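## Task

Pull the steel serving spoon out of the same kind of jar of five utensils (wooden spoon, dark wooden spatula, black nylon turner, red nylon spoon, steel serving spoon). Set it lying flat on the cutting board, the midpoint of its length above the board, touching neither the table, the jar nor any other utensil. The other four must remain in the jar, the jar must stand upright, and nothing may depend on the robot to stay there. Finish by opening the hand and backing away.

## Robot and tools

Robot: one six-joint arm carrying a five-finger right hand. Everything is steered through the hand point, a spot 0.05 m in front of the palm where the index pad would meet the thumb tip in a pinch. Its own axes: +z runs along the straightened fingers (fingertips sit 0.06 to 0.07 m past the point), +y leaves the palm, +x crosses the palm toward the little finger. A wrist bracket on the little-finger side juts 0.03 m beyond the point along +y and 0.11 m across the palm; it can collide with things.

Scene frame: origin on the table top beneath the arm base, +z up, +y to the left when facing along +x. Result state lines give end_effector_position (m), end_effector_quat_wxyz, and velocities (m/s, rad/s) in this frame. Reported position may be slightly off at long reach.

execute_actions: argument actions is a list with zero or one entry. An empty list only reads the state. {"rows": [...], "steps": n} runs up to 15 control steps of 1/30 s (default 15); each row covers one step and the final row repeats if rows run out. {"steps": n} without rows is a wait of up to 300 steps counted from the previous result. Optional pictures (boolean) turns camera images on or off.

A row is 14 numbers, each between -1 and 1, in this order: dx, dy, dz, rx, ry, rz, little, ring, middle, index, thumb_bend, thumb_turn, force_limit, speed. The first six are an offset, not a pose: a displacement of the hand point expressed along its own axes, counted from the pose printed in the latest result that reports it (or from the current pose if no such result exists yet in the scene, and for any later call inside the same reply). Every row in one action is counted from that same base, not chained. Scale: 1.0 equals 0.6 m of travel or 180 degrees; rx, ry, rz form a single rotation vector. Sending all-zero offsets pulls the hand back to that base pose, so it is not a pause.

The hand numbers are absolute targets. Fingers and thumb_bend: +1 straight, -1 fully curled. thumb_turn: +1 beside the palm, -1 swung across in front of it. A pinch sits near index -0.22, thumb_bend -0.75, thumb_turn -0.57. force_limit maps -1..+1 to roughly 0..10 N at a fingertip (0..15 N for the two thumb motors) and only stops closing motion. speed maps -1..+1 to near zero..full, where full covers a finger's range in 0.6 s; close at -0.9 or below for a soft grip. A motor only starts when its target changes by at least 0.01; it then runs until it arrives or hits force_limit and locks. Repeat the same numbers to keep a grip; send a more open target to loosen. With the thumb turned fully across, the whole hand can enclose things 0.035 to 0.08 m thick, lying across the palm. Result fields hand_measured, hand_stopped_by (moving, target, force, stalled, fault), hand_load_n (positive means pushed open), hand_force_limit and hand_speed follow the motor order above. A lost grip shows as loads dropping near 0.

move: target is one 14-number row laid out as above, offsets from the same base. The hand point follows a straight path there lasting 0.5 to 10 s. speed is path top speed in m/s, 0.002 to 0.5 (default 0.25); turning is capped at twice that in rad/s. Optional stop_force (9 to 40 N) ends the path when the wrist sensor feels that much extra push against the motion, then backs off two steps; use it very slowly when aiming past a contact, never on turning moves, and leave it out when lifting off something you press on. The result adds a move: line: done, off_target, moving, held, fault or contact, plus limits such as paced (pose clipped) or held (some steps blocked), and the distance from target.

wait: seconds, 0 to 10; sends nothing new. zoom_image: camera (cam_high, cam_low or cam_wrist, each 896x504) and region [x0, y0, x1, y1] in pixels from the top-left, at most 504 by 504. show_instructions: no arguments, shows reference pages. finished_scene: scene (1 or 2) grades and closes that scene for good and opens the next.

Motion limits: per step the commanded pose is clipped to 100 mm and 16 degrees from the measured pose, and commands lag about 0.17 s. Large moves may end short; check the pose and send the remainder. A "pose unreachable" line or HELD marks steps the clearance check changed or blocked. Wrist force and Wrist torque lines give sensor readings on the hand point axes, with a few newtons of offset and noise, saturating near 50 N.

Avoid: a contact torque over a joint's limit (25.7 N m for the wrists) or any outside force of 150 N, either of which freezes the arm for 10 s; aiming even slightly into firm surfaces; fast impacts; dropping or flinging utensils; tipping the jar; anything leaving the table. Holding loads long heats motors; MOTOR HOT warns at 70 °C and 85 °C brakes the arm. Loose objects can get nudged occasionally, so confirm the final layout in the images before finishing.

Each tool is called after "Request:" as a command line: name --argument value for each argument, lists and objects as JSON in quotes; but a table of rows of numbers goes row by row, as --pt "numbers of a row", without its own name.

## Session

Request:
execute_actions --actions '[]'

Scene clock: 0.00 s of 5600.00 s.
end_effector_position=(+0.1854, -0.2678, +0.2385) hand_measured=(+1.000, +1.000, +1.000, +1.000, +1.000, +1.000) hand_load_n=(+0.0, +0.0, +0.0, +0.0, +0.0, +0.0) hand_stopped_by=(target, target, target, target, target, target) hand_force_limit=0.00 hand_speed=-0.80 end_effector_quat_wxyz=(-0.334, +0.001, +0.939, +0.077) end_effector_velocity=(-0.000, -0.000, +0.000) end_effector_angular_velocity=(-0.000, -0.000, -0.001)
Joint positions: [-1.218 -0.902  1.68   1.196  2.029 -2.692]
Joint velocities: [-0.001 -0.     0.    -0.     0.     0.   ]
Motor temperatures (°C, as the motors report them): [16 21 18 26 29 21]
Wrist force (N, on the end effector, along its own x y z axes, offset not removed): no reading
Wrist torque (N m, same axes, about the end effector's origin, offset not removed): no reading
Hand target: +0.185, -0.268, +0.239; -0.334, +0.001, +0.939, +0.077

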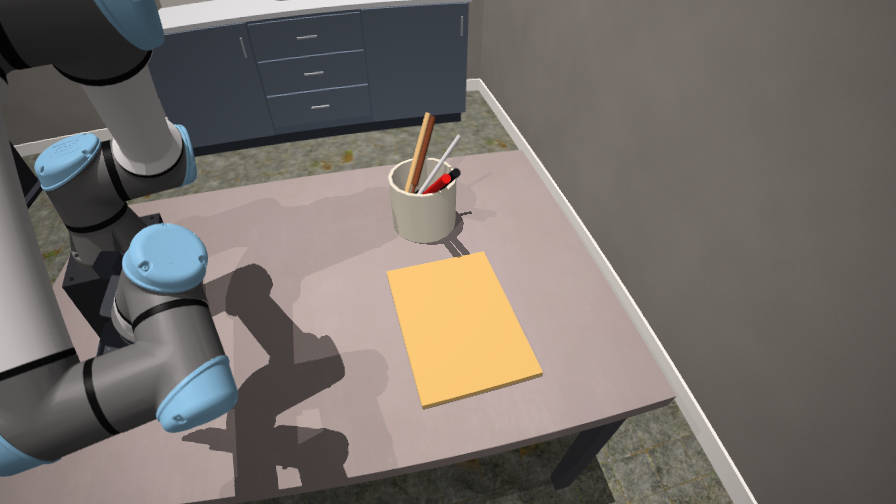

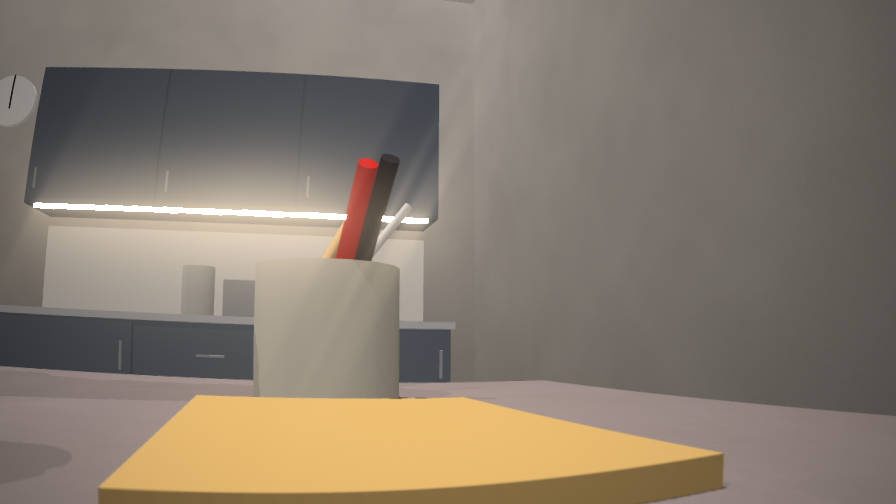

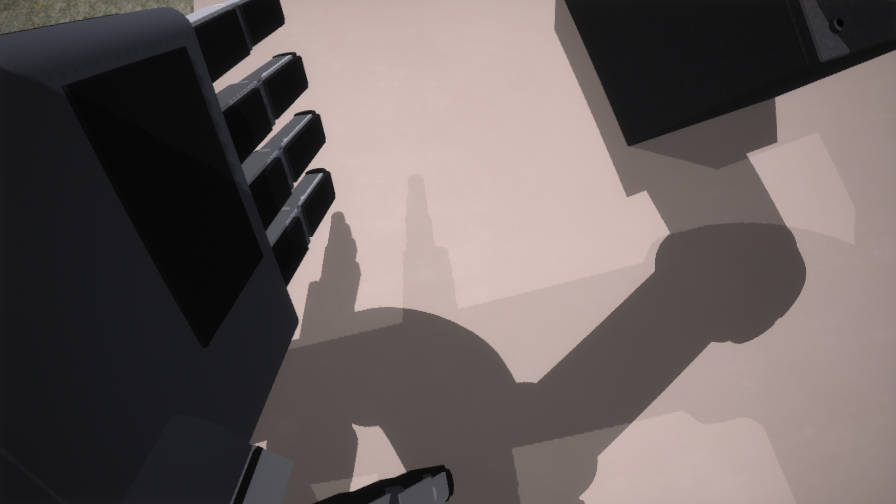

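Request:
zoom_image --camera "cam_high" --region '[360, 90, 520, 260]'

Request:
zoom_image --camera "cam_low" --region '[240, 130, 460, 300]'

Region (360, 90, 520, 260) of cam_high's 896x504 image, scaled by 2.965, with more detail than that image has; it fills the left 474 columns of this view, and the rest is white.

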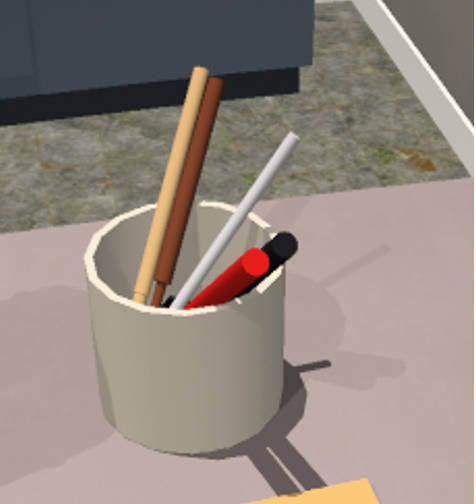

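Region (240, 130, 460, 300) of cam_low's 896x504 image, scaled by 2.291, with more detail than that image has; it fills the top 389 rows of this view, and the rest is white.

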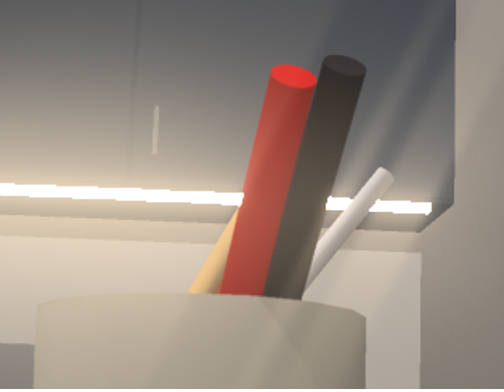

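Request:
move --target '[-0.457, 0.757, -0.628, -0.524, -0.028, 0.557, 0.95, 0.95, 0.7, 0.7, 0.9, 0.9, 0.2, 0.0]' --speed 0.4

Scene clock: 71.33 s of 5600.00 s.
end_effector_position=(+0.6590, +0.1391, +0.4210) hand_measured=(+0.950, +0.950, +0.700, +0.700, +0.900, +0.900) hand_load_n=(+0.0, +0.0, +0.0, +0.0, +0.0, +0.0) hand_stopped_by=(target, target, target, target, target, target) hand_force_limit=0.20 hand_speed=0.00 end_effector_quat_wxyz=(-0.140, +0.854, +0.300, +0.402) end_effector_velocity=(-0.000, +0.000, -0.001) end_effector_angular_velocity=(-0.005, +0.001, -0.009)
Joint positions: [-0.173 -1.326  1.452  0.634  0.935  0.998]
Joint velocities: [ 0.007 -0.     0.001 -0.005  0.015  0.01 ]
Motor temperatures (°C, as the motors report them): [16 21 18 26 29 21]
Wrist force (N, on the end effector, along its own x y z axes, offset not removed): [-0.7 0.0 -0.2]
Wrist torque (N m, same axes, about the end effector's origin, offset not removed): [-0.04 0.06 0.05]
Hand target: +0.659, +0.139, +0.421; -0.140, +0.854, +0.300, +0.402
Off the commanded pose: 0.001 m, 0 deg.
After step 90, 64.50 s passed at rest.
move: done; limits=paced

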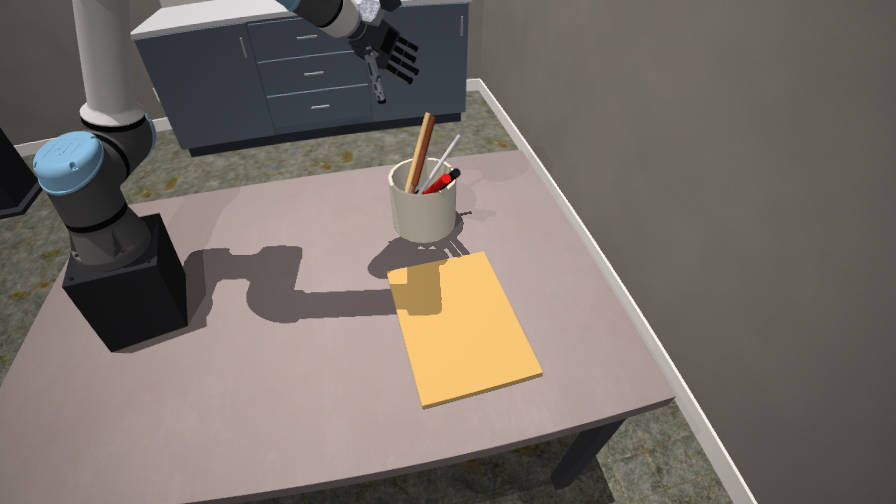

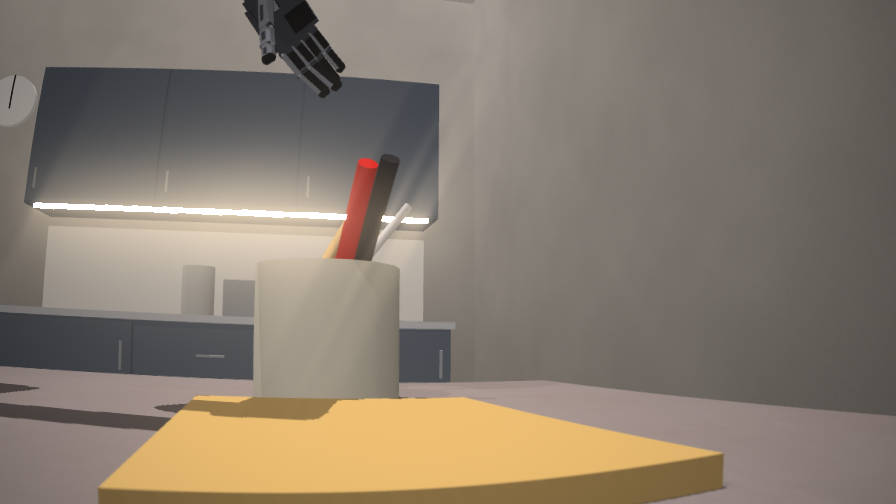

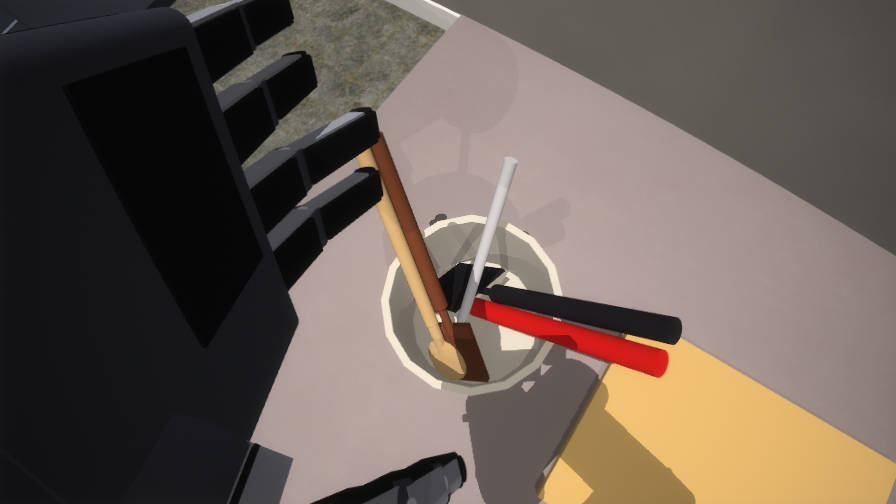

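Request:
zoom_image --camera "cam_wrist" --region '[370, 200, 580, 410]'

Region (370, 200, 580, 410) of cam_wrist's 896x504 image, scaled by 2.400, with more detail than that image has.

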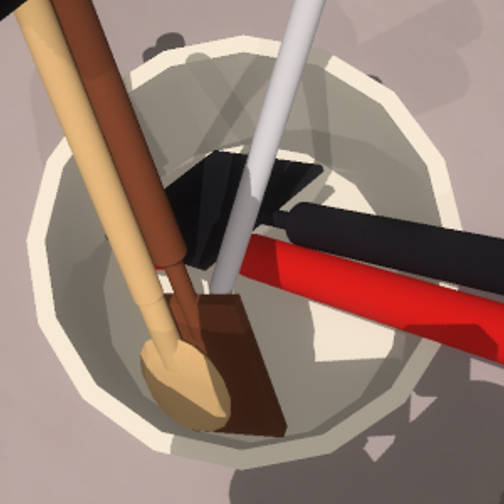

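Request:
move --target '[-0.0045, 0.071, 0.3535, 0.0863, 0.0209, 0.0631, 0.95, 0.95, 0.4, 0.4, -0.7, -0.85, 0.2, 0.3]' --speed 0.2

Scene clock: 170.60 s of 5600.00 s.
end_effector_position=(+0.8119, +0.2068, +0.2839) hand_measured=(+0.950, +0.950, +0.400, +0.400, -0.700, -0.850) hand_load_n=(+0.0, +0.0, +0.0, +0.0, +0.0, +0.0) hand_stopped_by=(target, target, target, target, target, target) hand_force_limit=0.20 hand_speed=0.30 end_effector_quat_wxyz=(-0.303, +0.839, +0.261, +0.370) end_effector_velocity=(+0.002, -0.000, -0.001) end_effector_angular_velocity=(+0.000, +0.004, +0.002)
Joint positions: [-0.116 -0.737  0.855  0.694  0.705  1.192]
Joint velocities: [-0.001  0.011 -0.019  0.015 -0.002 -0.004]
Motor temperatures (°C, as the motors report them): [16 21 18 26 29 21]
Wrist force (N, on the end effector, along its own x y z axes, offset not removed): [-1.7 -1.0 1.6]
Wrist torque (N m, same axes, about the end effector's origin, offset not removed): [-0.30 0.15 -0.02]
Hand target: +0.812, +0.207, +0.284; -0.303, +0.839, +0.261, +0.369
Off the commanded pose: 0.000 m, 0 deg.
After step 90, 94.60 s passed at rest.
move: done

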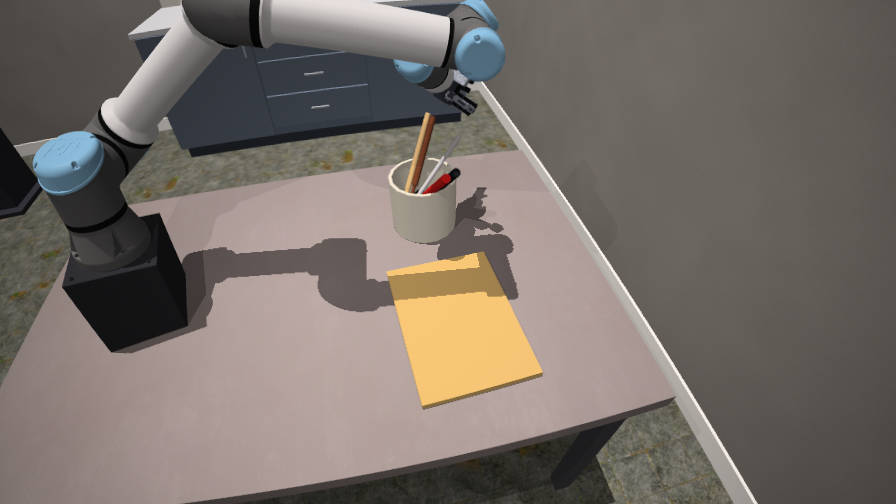

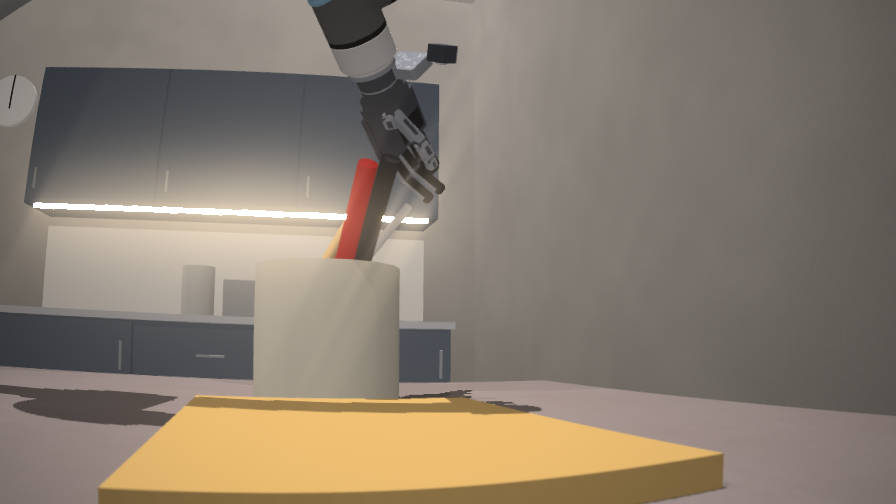

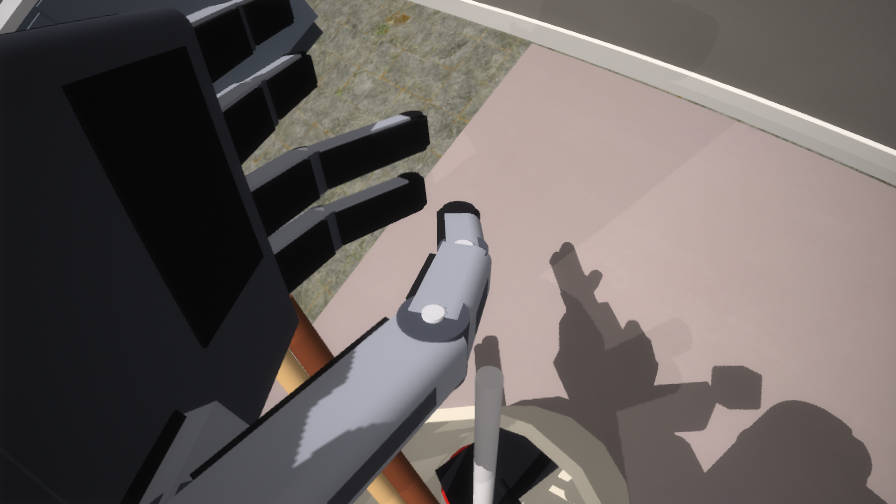

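Request:
zoom_image --camera "cam_wrist" --region '[400, 324, 640, 504]'

Request:
zoom_image --camera "cam_low" --region '[330, 90, 500, 280]'

Region (400, 324, 640, 504) of cam_wrist's 896x504 image, scaled by 2.100, with more detail than that image has; it fills the top 378 rows of this view, and the rest is white.

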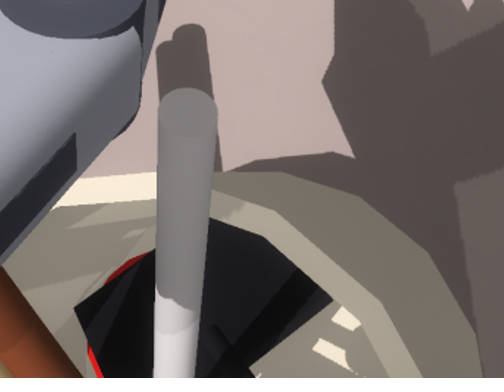

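Region (330, 90, 500, 280) of cam_low's 896x504 image, scaled by 2.653, with more detail than that image has; it fills the left 451 columns of this view, and the rest is white.

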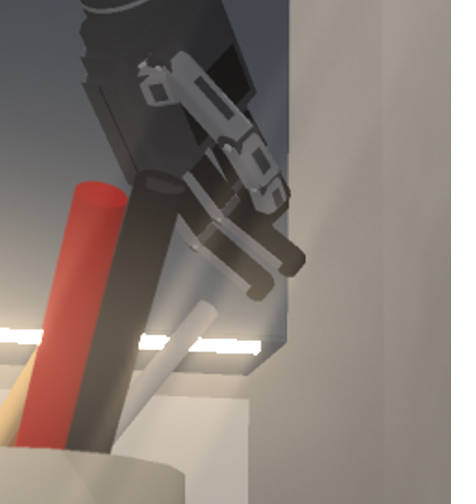

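Request:
zoom_image --camera "cam_low" --region '[385, 140, 465, 230]'

Request:
zoom_image --camera "cam_high" --region '[400, 70, 510, 200]'

Region (385, 140, 465, 230) of cam_low's 896x504 image, scaled by 5.600, with more detail than that image has.

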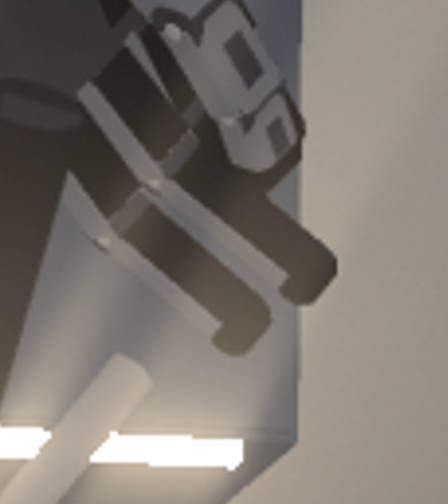

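Region (400, 70, 510, 200) of cam_high's 896x504 image, scaled by 3.877, with more detail than that image has; it fills the left 426 columns of this view, and the rest is white.

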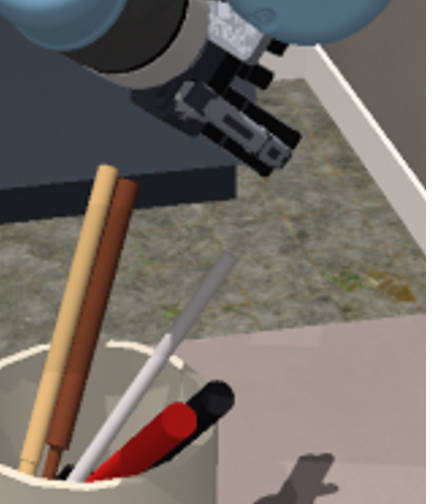

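Request:
move --target '[-0.07, 0.0217, -0.03, 0, 0, 0, 0.95, 0.95, 0.4, 0.4, -0.7, -0.85, 0.2, 0.3]' --speed 0.08

Scene clock: 208.50 s of 5600.00 s.
end_effector_position=(+0.7875, +0.1765, +0.2569) hand_measured=(+0.950, +0.950, +0.400, +0.400, -0.700, -0.850) hand_load_n=(+0.0, +0.0, +0.0, +0.0, +0.0, +0.0) hand_stopped_by=(target, target, target, target, target, target) hand_force_limit=0.20 hand_speed=0.30 end_effector_quat_wxyz=(-0.303, +0.839, +0.261, +0.370) end_effector_velocity=(-0.001, -0.001, -0.000) end_effector_angular_velocity=(+0.001, -0.000, -0.000)
Joint positions: [-0.167 -0.781  1.02   0.619  0.67   1.131]
Joint velocities: [-0.001 -0.002  0.006 -0.003 -0.001 -0.001]
Motor temperatures (°C, as the motors report them): [16 21 18 26 29 21]
Wrist force (N, on the end effector, along its own x y z axes, offset not removed): [-1.0 -0.6 1.4]
Wrist torque (N m, same axes, about the end effector's origin, offset not removed): [-0.28 0.14 -0.02]
Hand target: +0.787, +0.176, +0.257; -0.303, +0.839, +0.261, +0.370
Off the commanded pose: 0.000 m, 0 deg.
After step 90, 33.87 s passed at rest.
move: done

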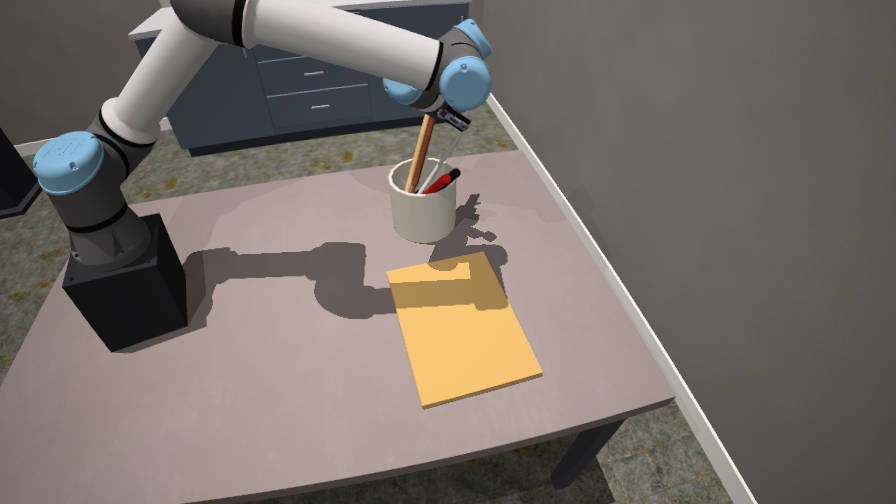

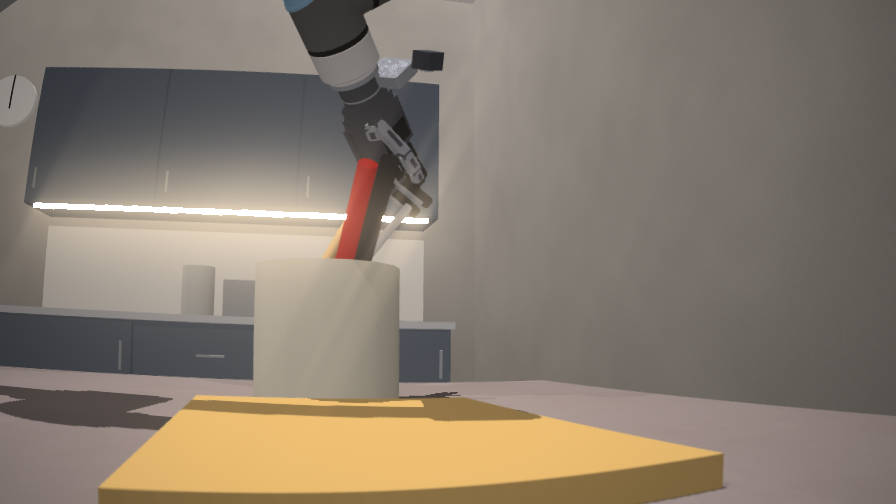

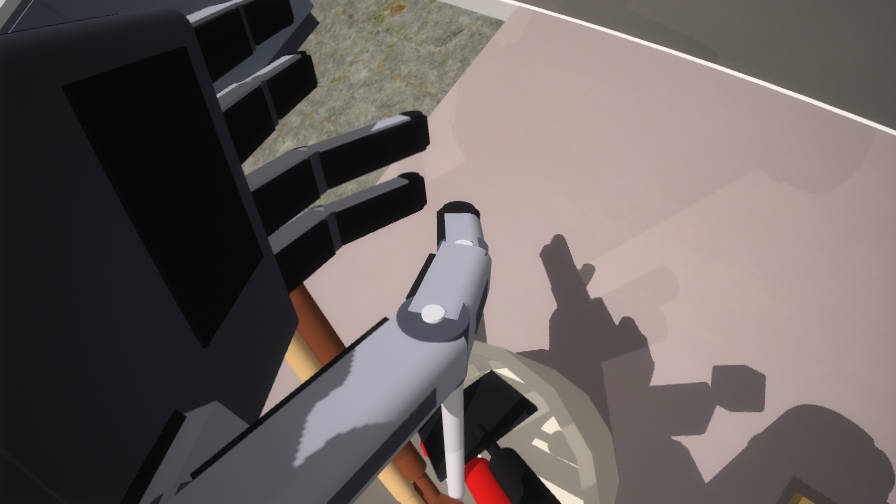

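Request:
zoom_image --camera "cam_low" --region '[370, 150, 460, 250]'

Region (370, 150, 460, 250) of cam_low's 896x504 image, scaled by 5.040, with more detail than that image has; it fills the left 454 columns of this view, and the rest is white.

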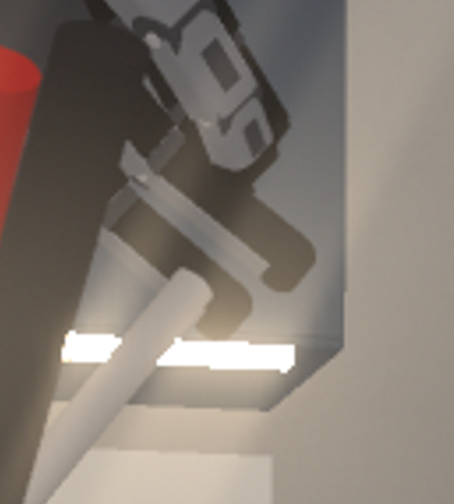

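Request:
move --target '[-0.085, 0, -0.016, 0, 0, 0, 0.95, 0.95, 0.4, 0.4, -0.7, -0.85, 0.2, 0.3]' --speed 0.05

Scene clock: 220.37 s of 5600.00 s.
end_effector_position=(+0.7530, +0.1589, +0.2225) hand_measured=(+0.950, +0.950, +0.400, +0.400, -0.700, -0.850) hand_load_n=(+0.0, +0.0, +0.0, +0.0, +0.0, +0.0) hand_stopped_by=(target, target, target, target, target, target) hand_force_limit=0.20 hand_speed=0.30 end_effector_quat_wxyz=(-0.303, +0.839, +0.261, +0.369) end_effector_velocity=(-0.001, +0.001, -0.001) end_effector_angular_velocity=(+0.000, -0.002, +0.002)
Joint positions: [-0.204 -0.822  1.204  0.512  0.647  1.086]
Joint velocities: [ 0.001 -0.002  0.007 -0.006 -0.001 -0.001]
Motor temperatures (°C, as the motors report them): [16 21 18 26 29 21]
Wrist force (N, on the end effector, along its own x y z axes, offset not removed): [-2.9 -0.5 0.7]
Wrist torque (N m, same axes, about the end effector's origin, offset not removed): [-0.16 0.48 -0.09]
Hand target: +0.753, +0.159, +0.222; -0.303, +0.839, +0.261, +0.369
Off the commanded pose: 0.000 m, 0 deg.
After step 90, 7.47 s passed at rest.
move: done

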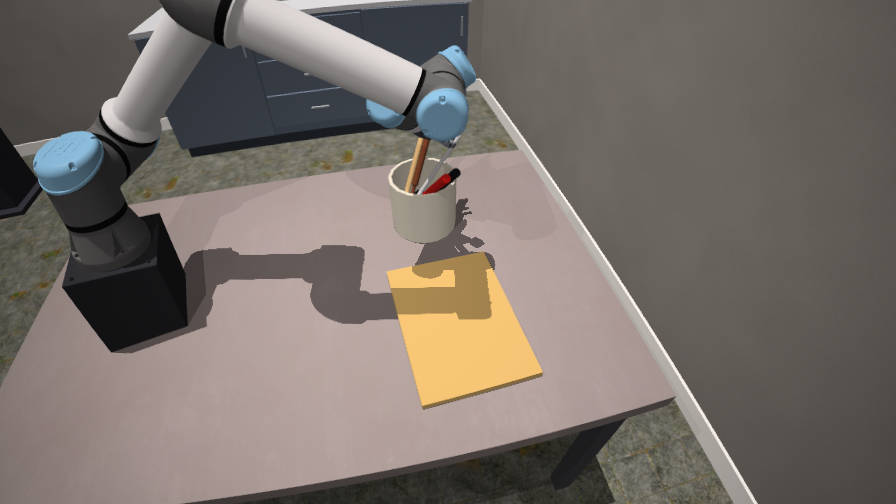

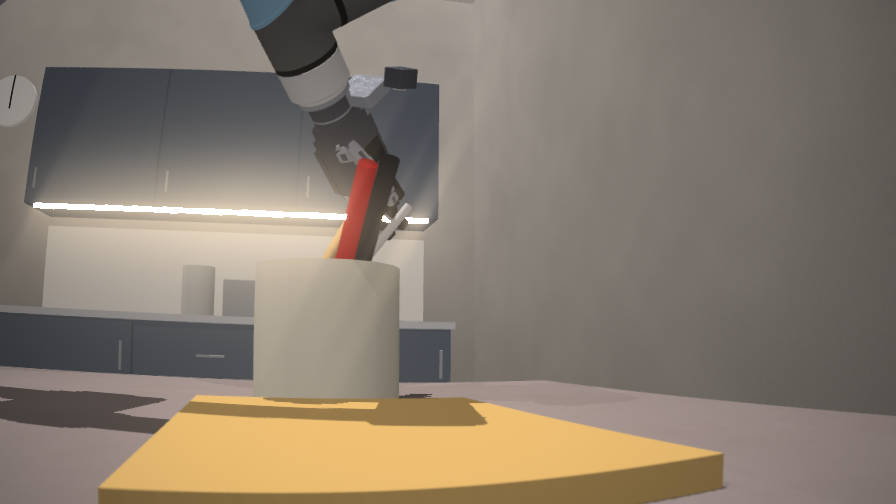

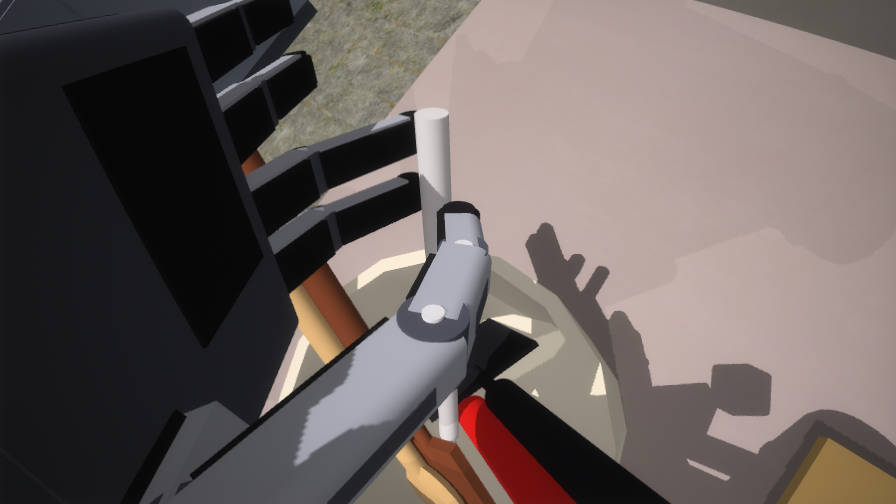

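Request:
zoom_image --camera "cam_wrist" --region '[380, 340, 600, 504]'

Region (380, 340, 600, 504) of cam_wrist's 896x504 image, scaled by 2.291, with more detail than that image has; it fills the top 376 rows of this view, and the rest is white.

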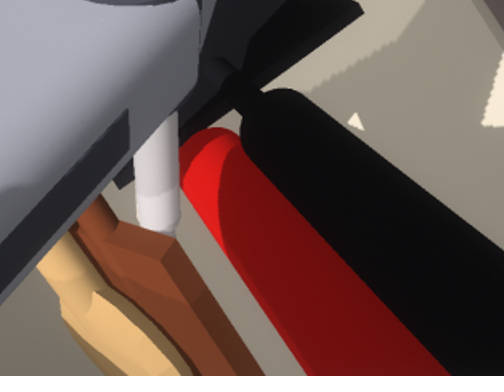

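Request:
move --target '[-0.008, -0.0117, 0.045, 0, 0.0255, 0.022, 0.95, 0.95, 0.4, 0.4, -0.72, -0.85, 0.2, 0.3]' --speed 0.05

Scene clock: 234.70 s of 5600.00 s.
end_effector_position=(+0.7580, +0.1816, +0.2065) hand_measured=(+0.950, +0.950, +0.400, +0.400, -0.720, -0.850) hand_load_n=(+0.0, +0.0, +0.0, +0.0, +0.5, +0.0) hand_stopped_by=(target, target, target, target, target, target) hand_force_limit=0.20 hand_speed=0.30 end_effector_quat_wxyz=(-0.326, +0.832, +0.220, +0.392) end_effector_velocity=(+0.000, +0.002, -0.001) end_effector_angular_velocity=(+0.006, -0.002, -0.004)
Joint positions: [-0.174 -0.829  1.264  0.307  0.637  1.29 ]
Joint velocities: [ 0.002 -0.002  0.007 -0.017  0.     0.015]
Motor temperatures (°C, as the motors report them): [16 21 18 26 29 21]
Wrist force (N, on the end effector, along its own x y z axes, offset not removed): [0.2 -1.6 -0.3]
Wrist torque (N m, same axes, about the end effector's origin, offset not removed): [-0.36 0.01 0.06]
Hand target: +0.758, +0.182, +0.206; -0.326, +0.832, +0.219, +0.392
Off the commanded pose: 0.000 m, 0 deg.
After step 90, 9.93 s passed at rest.
move: done

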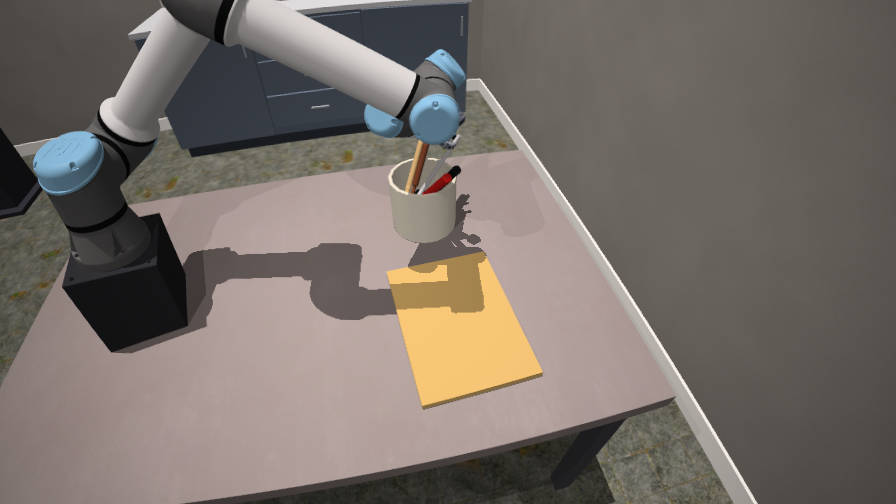

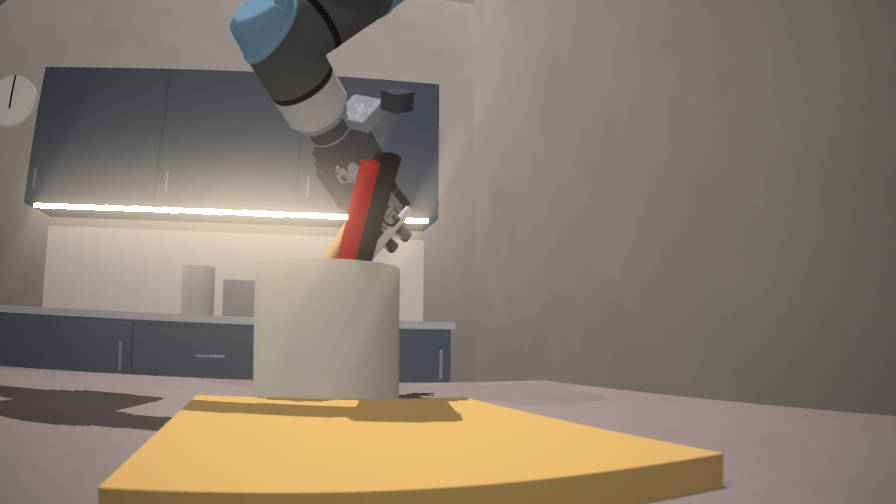

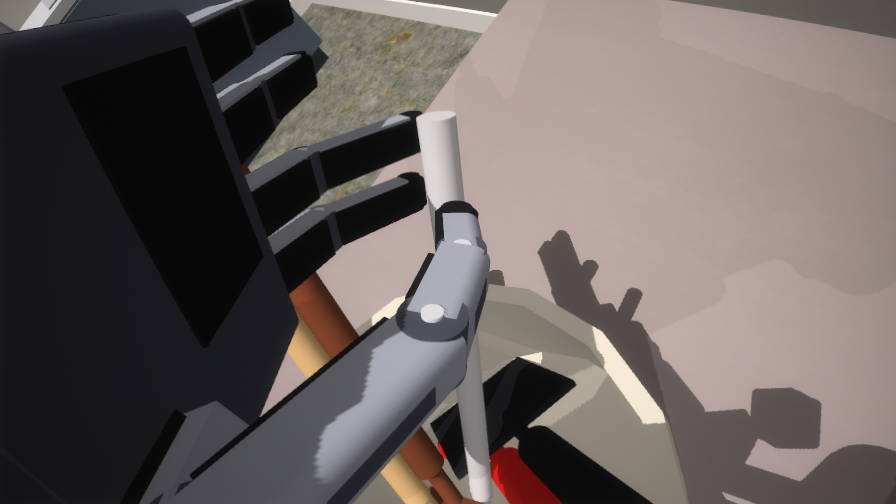

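Request:
move --target '[0, 0, -0.005, 0, 0, 0, 0.95, 0.95, -0.45, -0.45, -0.75, -0.85, 0.1, -0.75]' --speed 0.01

Scene clock: 238.03 s of 5600.00 s.
end_effector_position=(+0.7565, +0.1795, +0.2080) hand_measured=(+0.950, +0.950, -0.056, -0.070, -0.748, -0.850) hand_load_n=(+0.0, +0.0, +4.0, +6.0, +3.0, +0.0) hand_stopped_by=(target, target, force, force, target, target) hand_force_limit=0.10 hand_speed=-0.75 end_effector_quat_wxyz=(-0.326, +0.832, +0.220, +0.392) end_effector_velocity=(+0.000, -0.001, -0.001) end_effector_angular_velocity=(+0.000, +0.001, -0.001)
Joint positions: [-0.178 -0.834  1.27   0.31   0.634  1.285]
Joint velocities: [-0.001  0.001 -0.     0.    -0.    -0.   ]
Motor temperatures (°C, as the motors report them): [16 21 18 26 29 21]
Wrist force (N, on the end effector, along its own x y z axes, offset not removed): [0.5 -0.8 3.0]
Wrist torque (N m, same axes, about the end effector's origin, offset not removed): [-0.38 0.09 0.08]
Hand target: +0.756, +0.179, +0.208; -0.326, +0.832, +0.220, +0.392
Off the commanded pose: 0.000 m, 0 deg.
move: done

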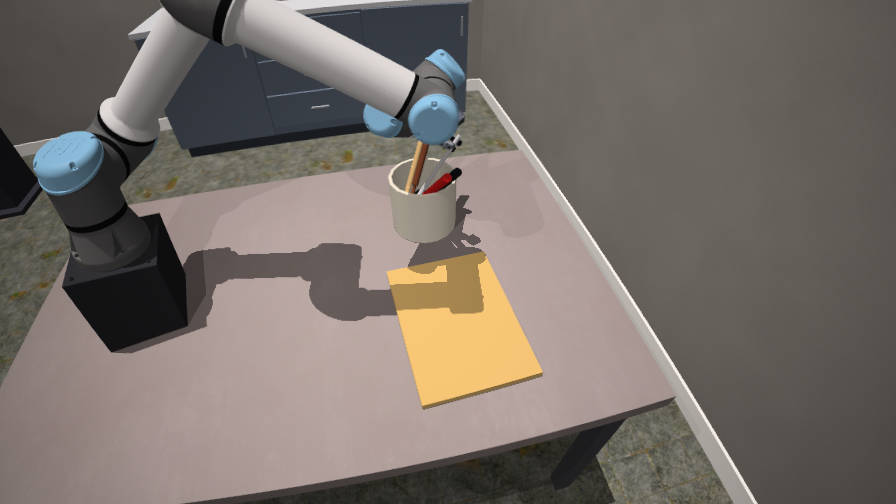

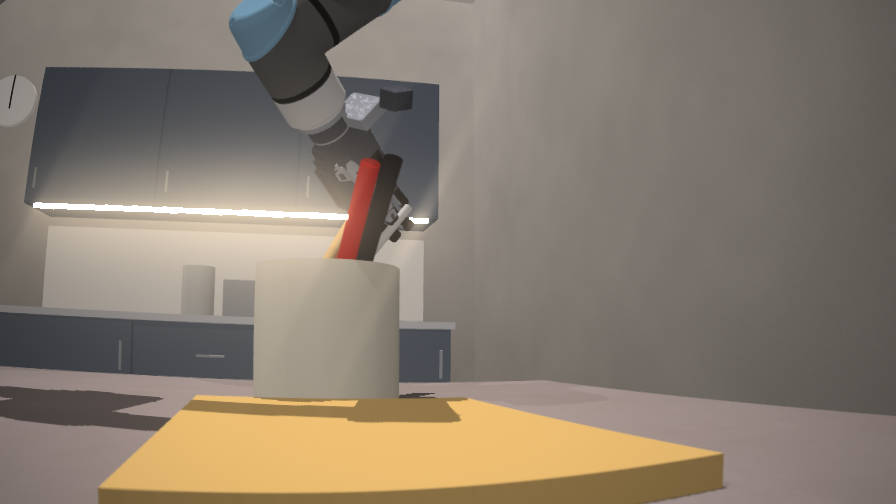

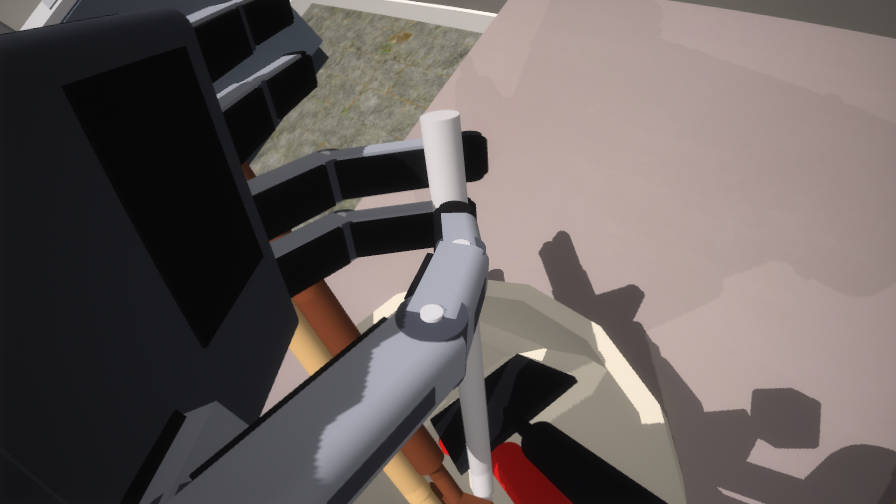

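Request:
move --target '[0.06, 0, 0, 0, 0, 0, 0.95, 0.95, -0.5, -0.5, -0.75, -0.85, 0.75, -0.88]' --speed 0.025

Scene clock: 241.93 s of 5600.00 s.
end_effector_position=(+0.7778, +0.1834, +0.2365) hand_measured=(+0.950, +0.950, -0.072, -0.080, -0.746, -0.850) hand_load_n=(+0.0, +0.0, +7.0, +10.5, +7.0, +1.5) hand_stopped_by=(target, target, force, force, target, target) hand_force_limit=0.75 hand_speed=-0.88 end_effector_quat_wxyz=(-0.326, +0.832, +0.220, +0.392) end_effector_velocity=(+0.001, -0.002, +0.001) end_effector_angular_velocity=(-0.000, +0.002, -0.002)
Joint positions: [-0.168 -0.822  1.161  0.397  0.642  1.296]
Joint velocities: [-0.002  0.001 -0.005  0.006  0.    -0.   ]
Motor temperatures (°C, as the motors report them): [16 21 18 26 29 21]
Wrist force (N, on the end effector, along its own x y z axes, offset not removed): [-4.3 -0.8 1.7]
Wrist torque (N m, same axes, about the end effector's origin, offset not removed): [-0.41 0.56 -0.17]
Hand target: +0.778, +0.183, +0.237; -0.326, +0.832, +0.220, +0.392
Off the commanded pose: 0.000 m, 0 deg.
move: done

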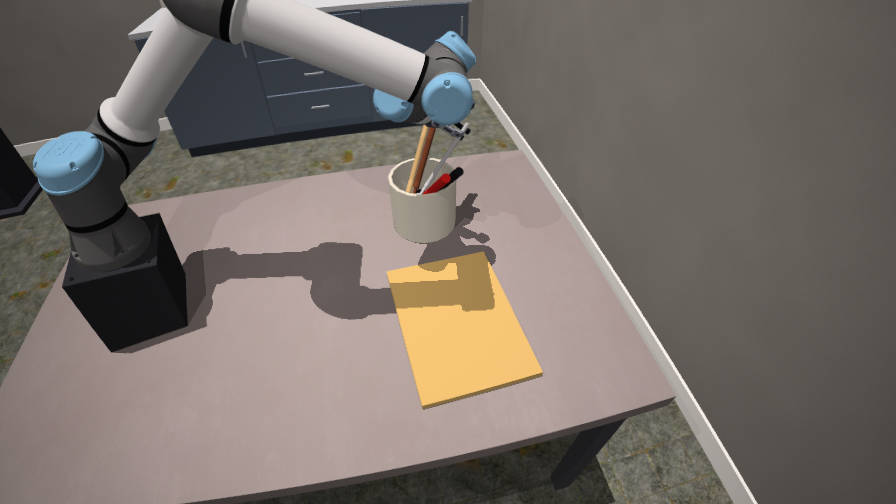

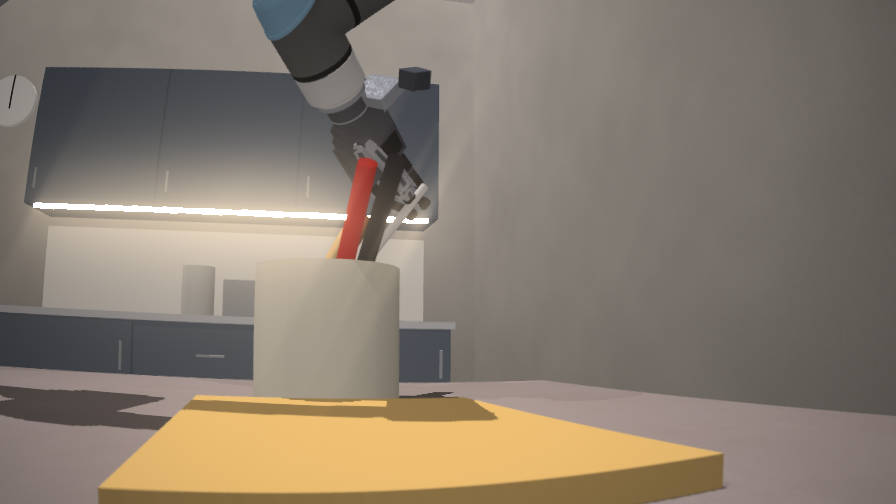

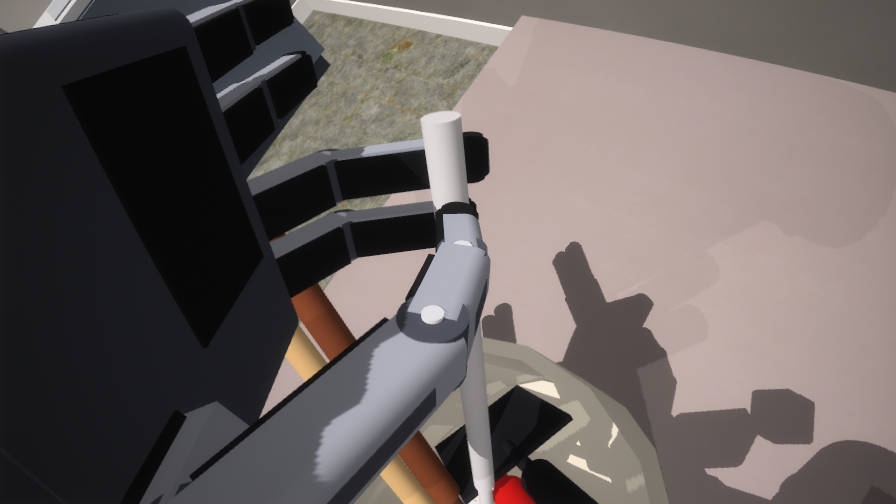

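Request:
move --target '[0.06, 0, 0, 0, 0, 0, 0.95, 0.95, -0.5, -0.5, -0.75, -0.85, 0.75, -0.88]' --speed 0.025

Scene clock: 247.60 s of 5600.00 s.
end_effector_position=(+0.7992, +0.1874, +0.2651) hand_measured=(+0.950, +0.950, -0.072, -0.080, -0.746, -0.850) hand_load_n=(+0.0, +0.0, +8.0, +9.0, +7.0, +0.5) hand_stopped_by=(target, target, force, force, target, target) hand_force_limit=0.75 hand_speed=-0.88 end_effector_quat_wxyz=(-0.326, +0.832, +0.220, +0.392) end_effector_velocity=(+0.001, -0.001, +0.002) end_effector_angular_velocity=(-0.001, -0.001, -0.001)
Joint positions: [-0.158 -0.8    1.039  0.489  0.649  1.307]
Joint velocities: [-0.001  0.    -0.006  0.006  0.    -0.   ]
Motor temperatures (°C, as the motors report them): [16 21 18 26 29 21]
Wrist force (N, on the end effector, along its own x y z axes, offset not removed): [-3.6 0.7 2.1]
Wrist torque (N m, same axes, about the end effector's origin, offset not removed): [-0.23 0.18 -0.20]
Hand target: +0.799, +0.187, +0.265; -0.326, +0.832, +0.220, +0.392
Off the commanded pose: 0.000 m, 0 deg.
After step 90, 0.90 s passed at rest.
move: done

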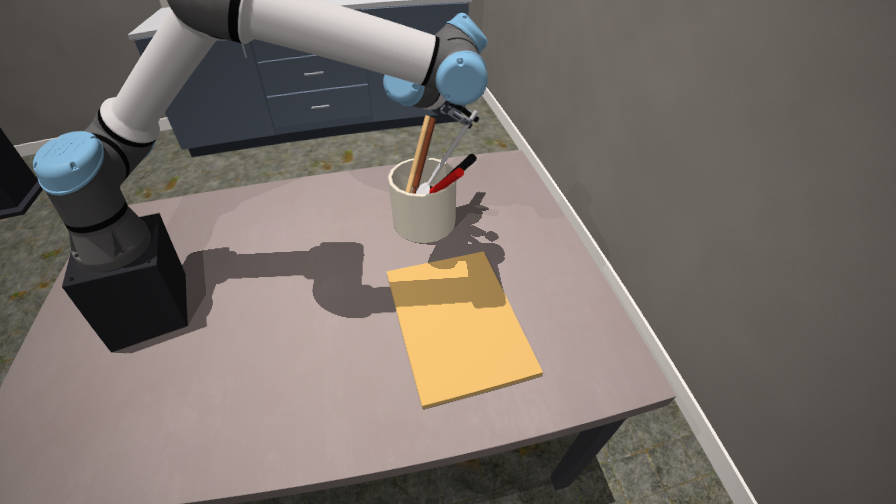

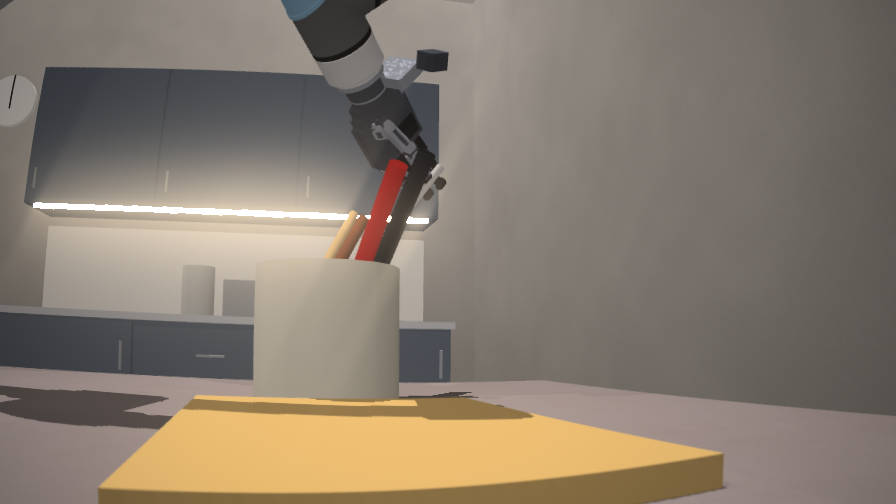

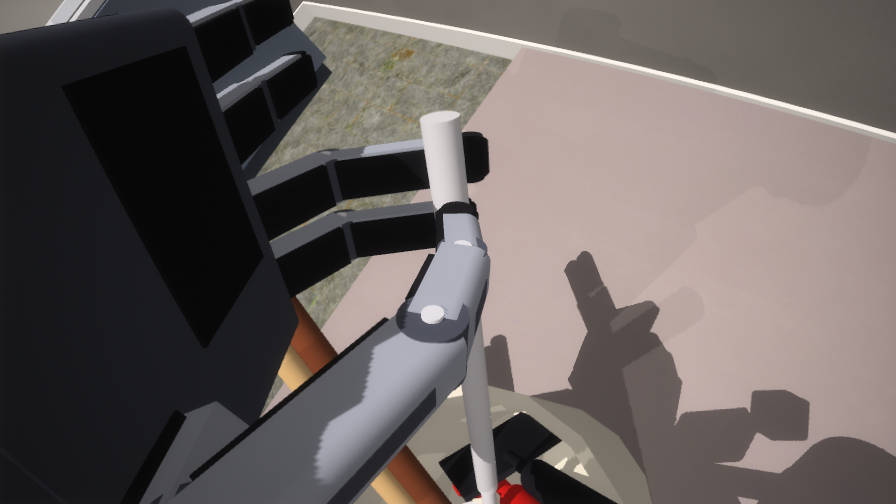

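Request:
zoom_image --camera "cam_high" --region '[380, 100, 500, 220]'

Region (380, 100, 500, 220) of cam_high's 896x504 image, scaled by 4.200, with more detail than that image has.

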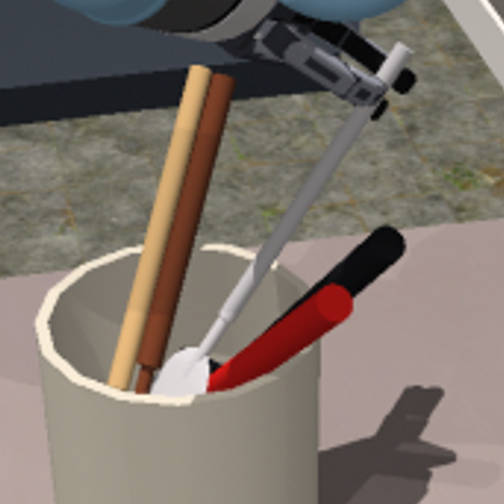

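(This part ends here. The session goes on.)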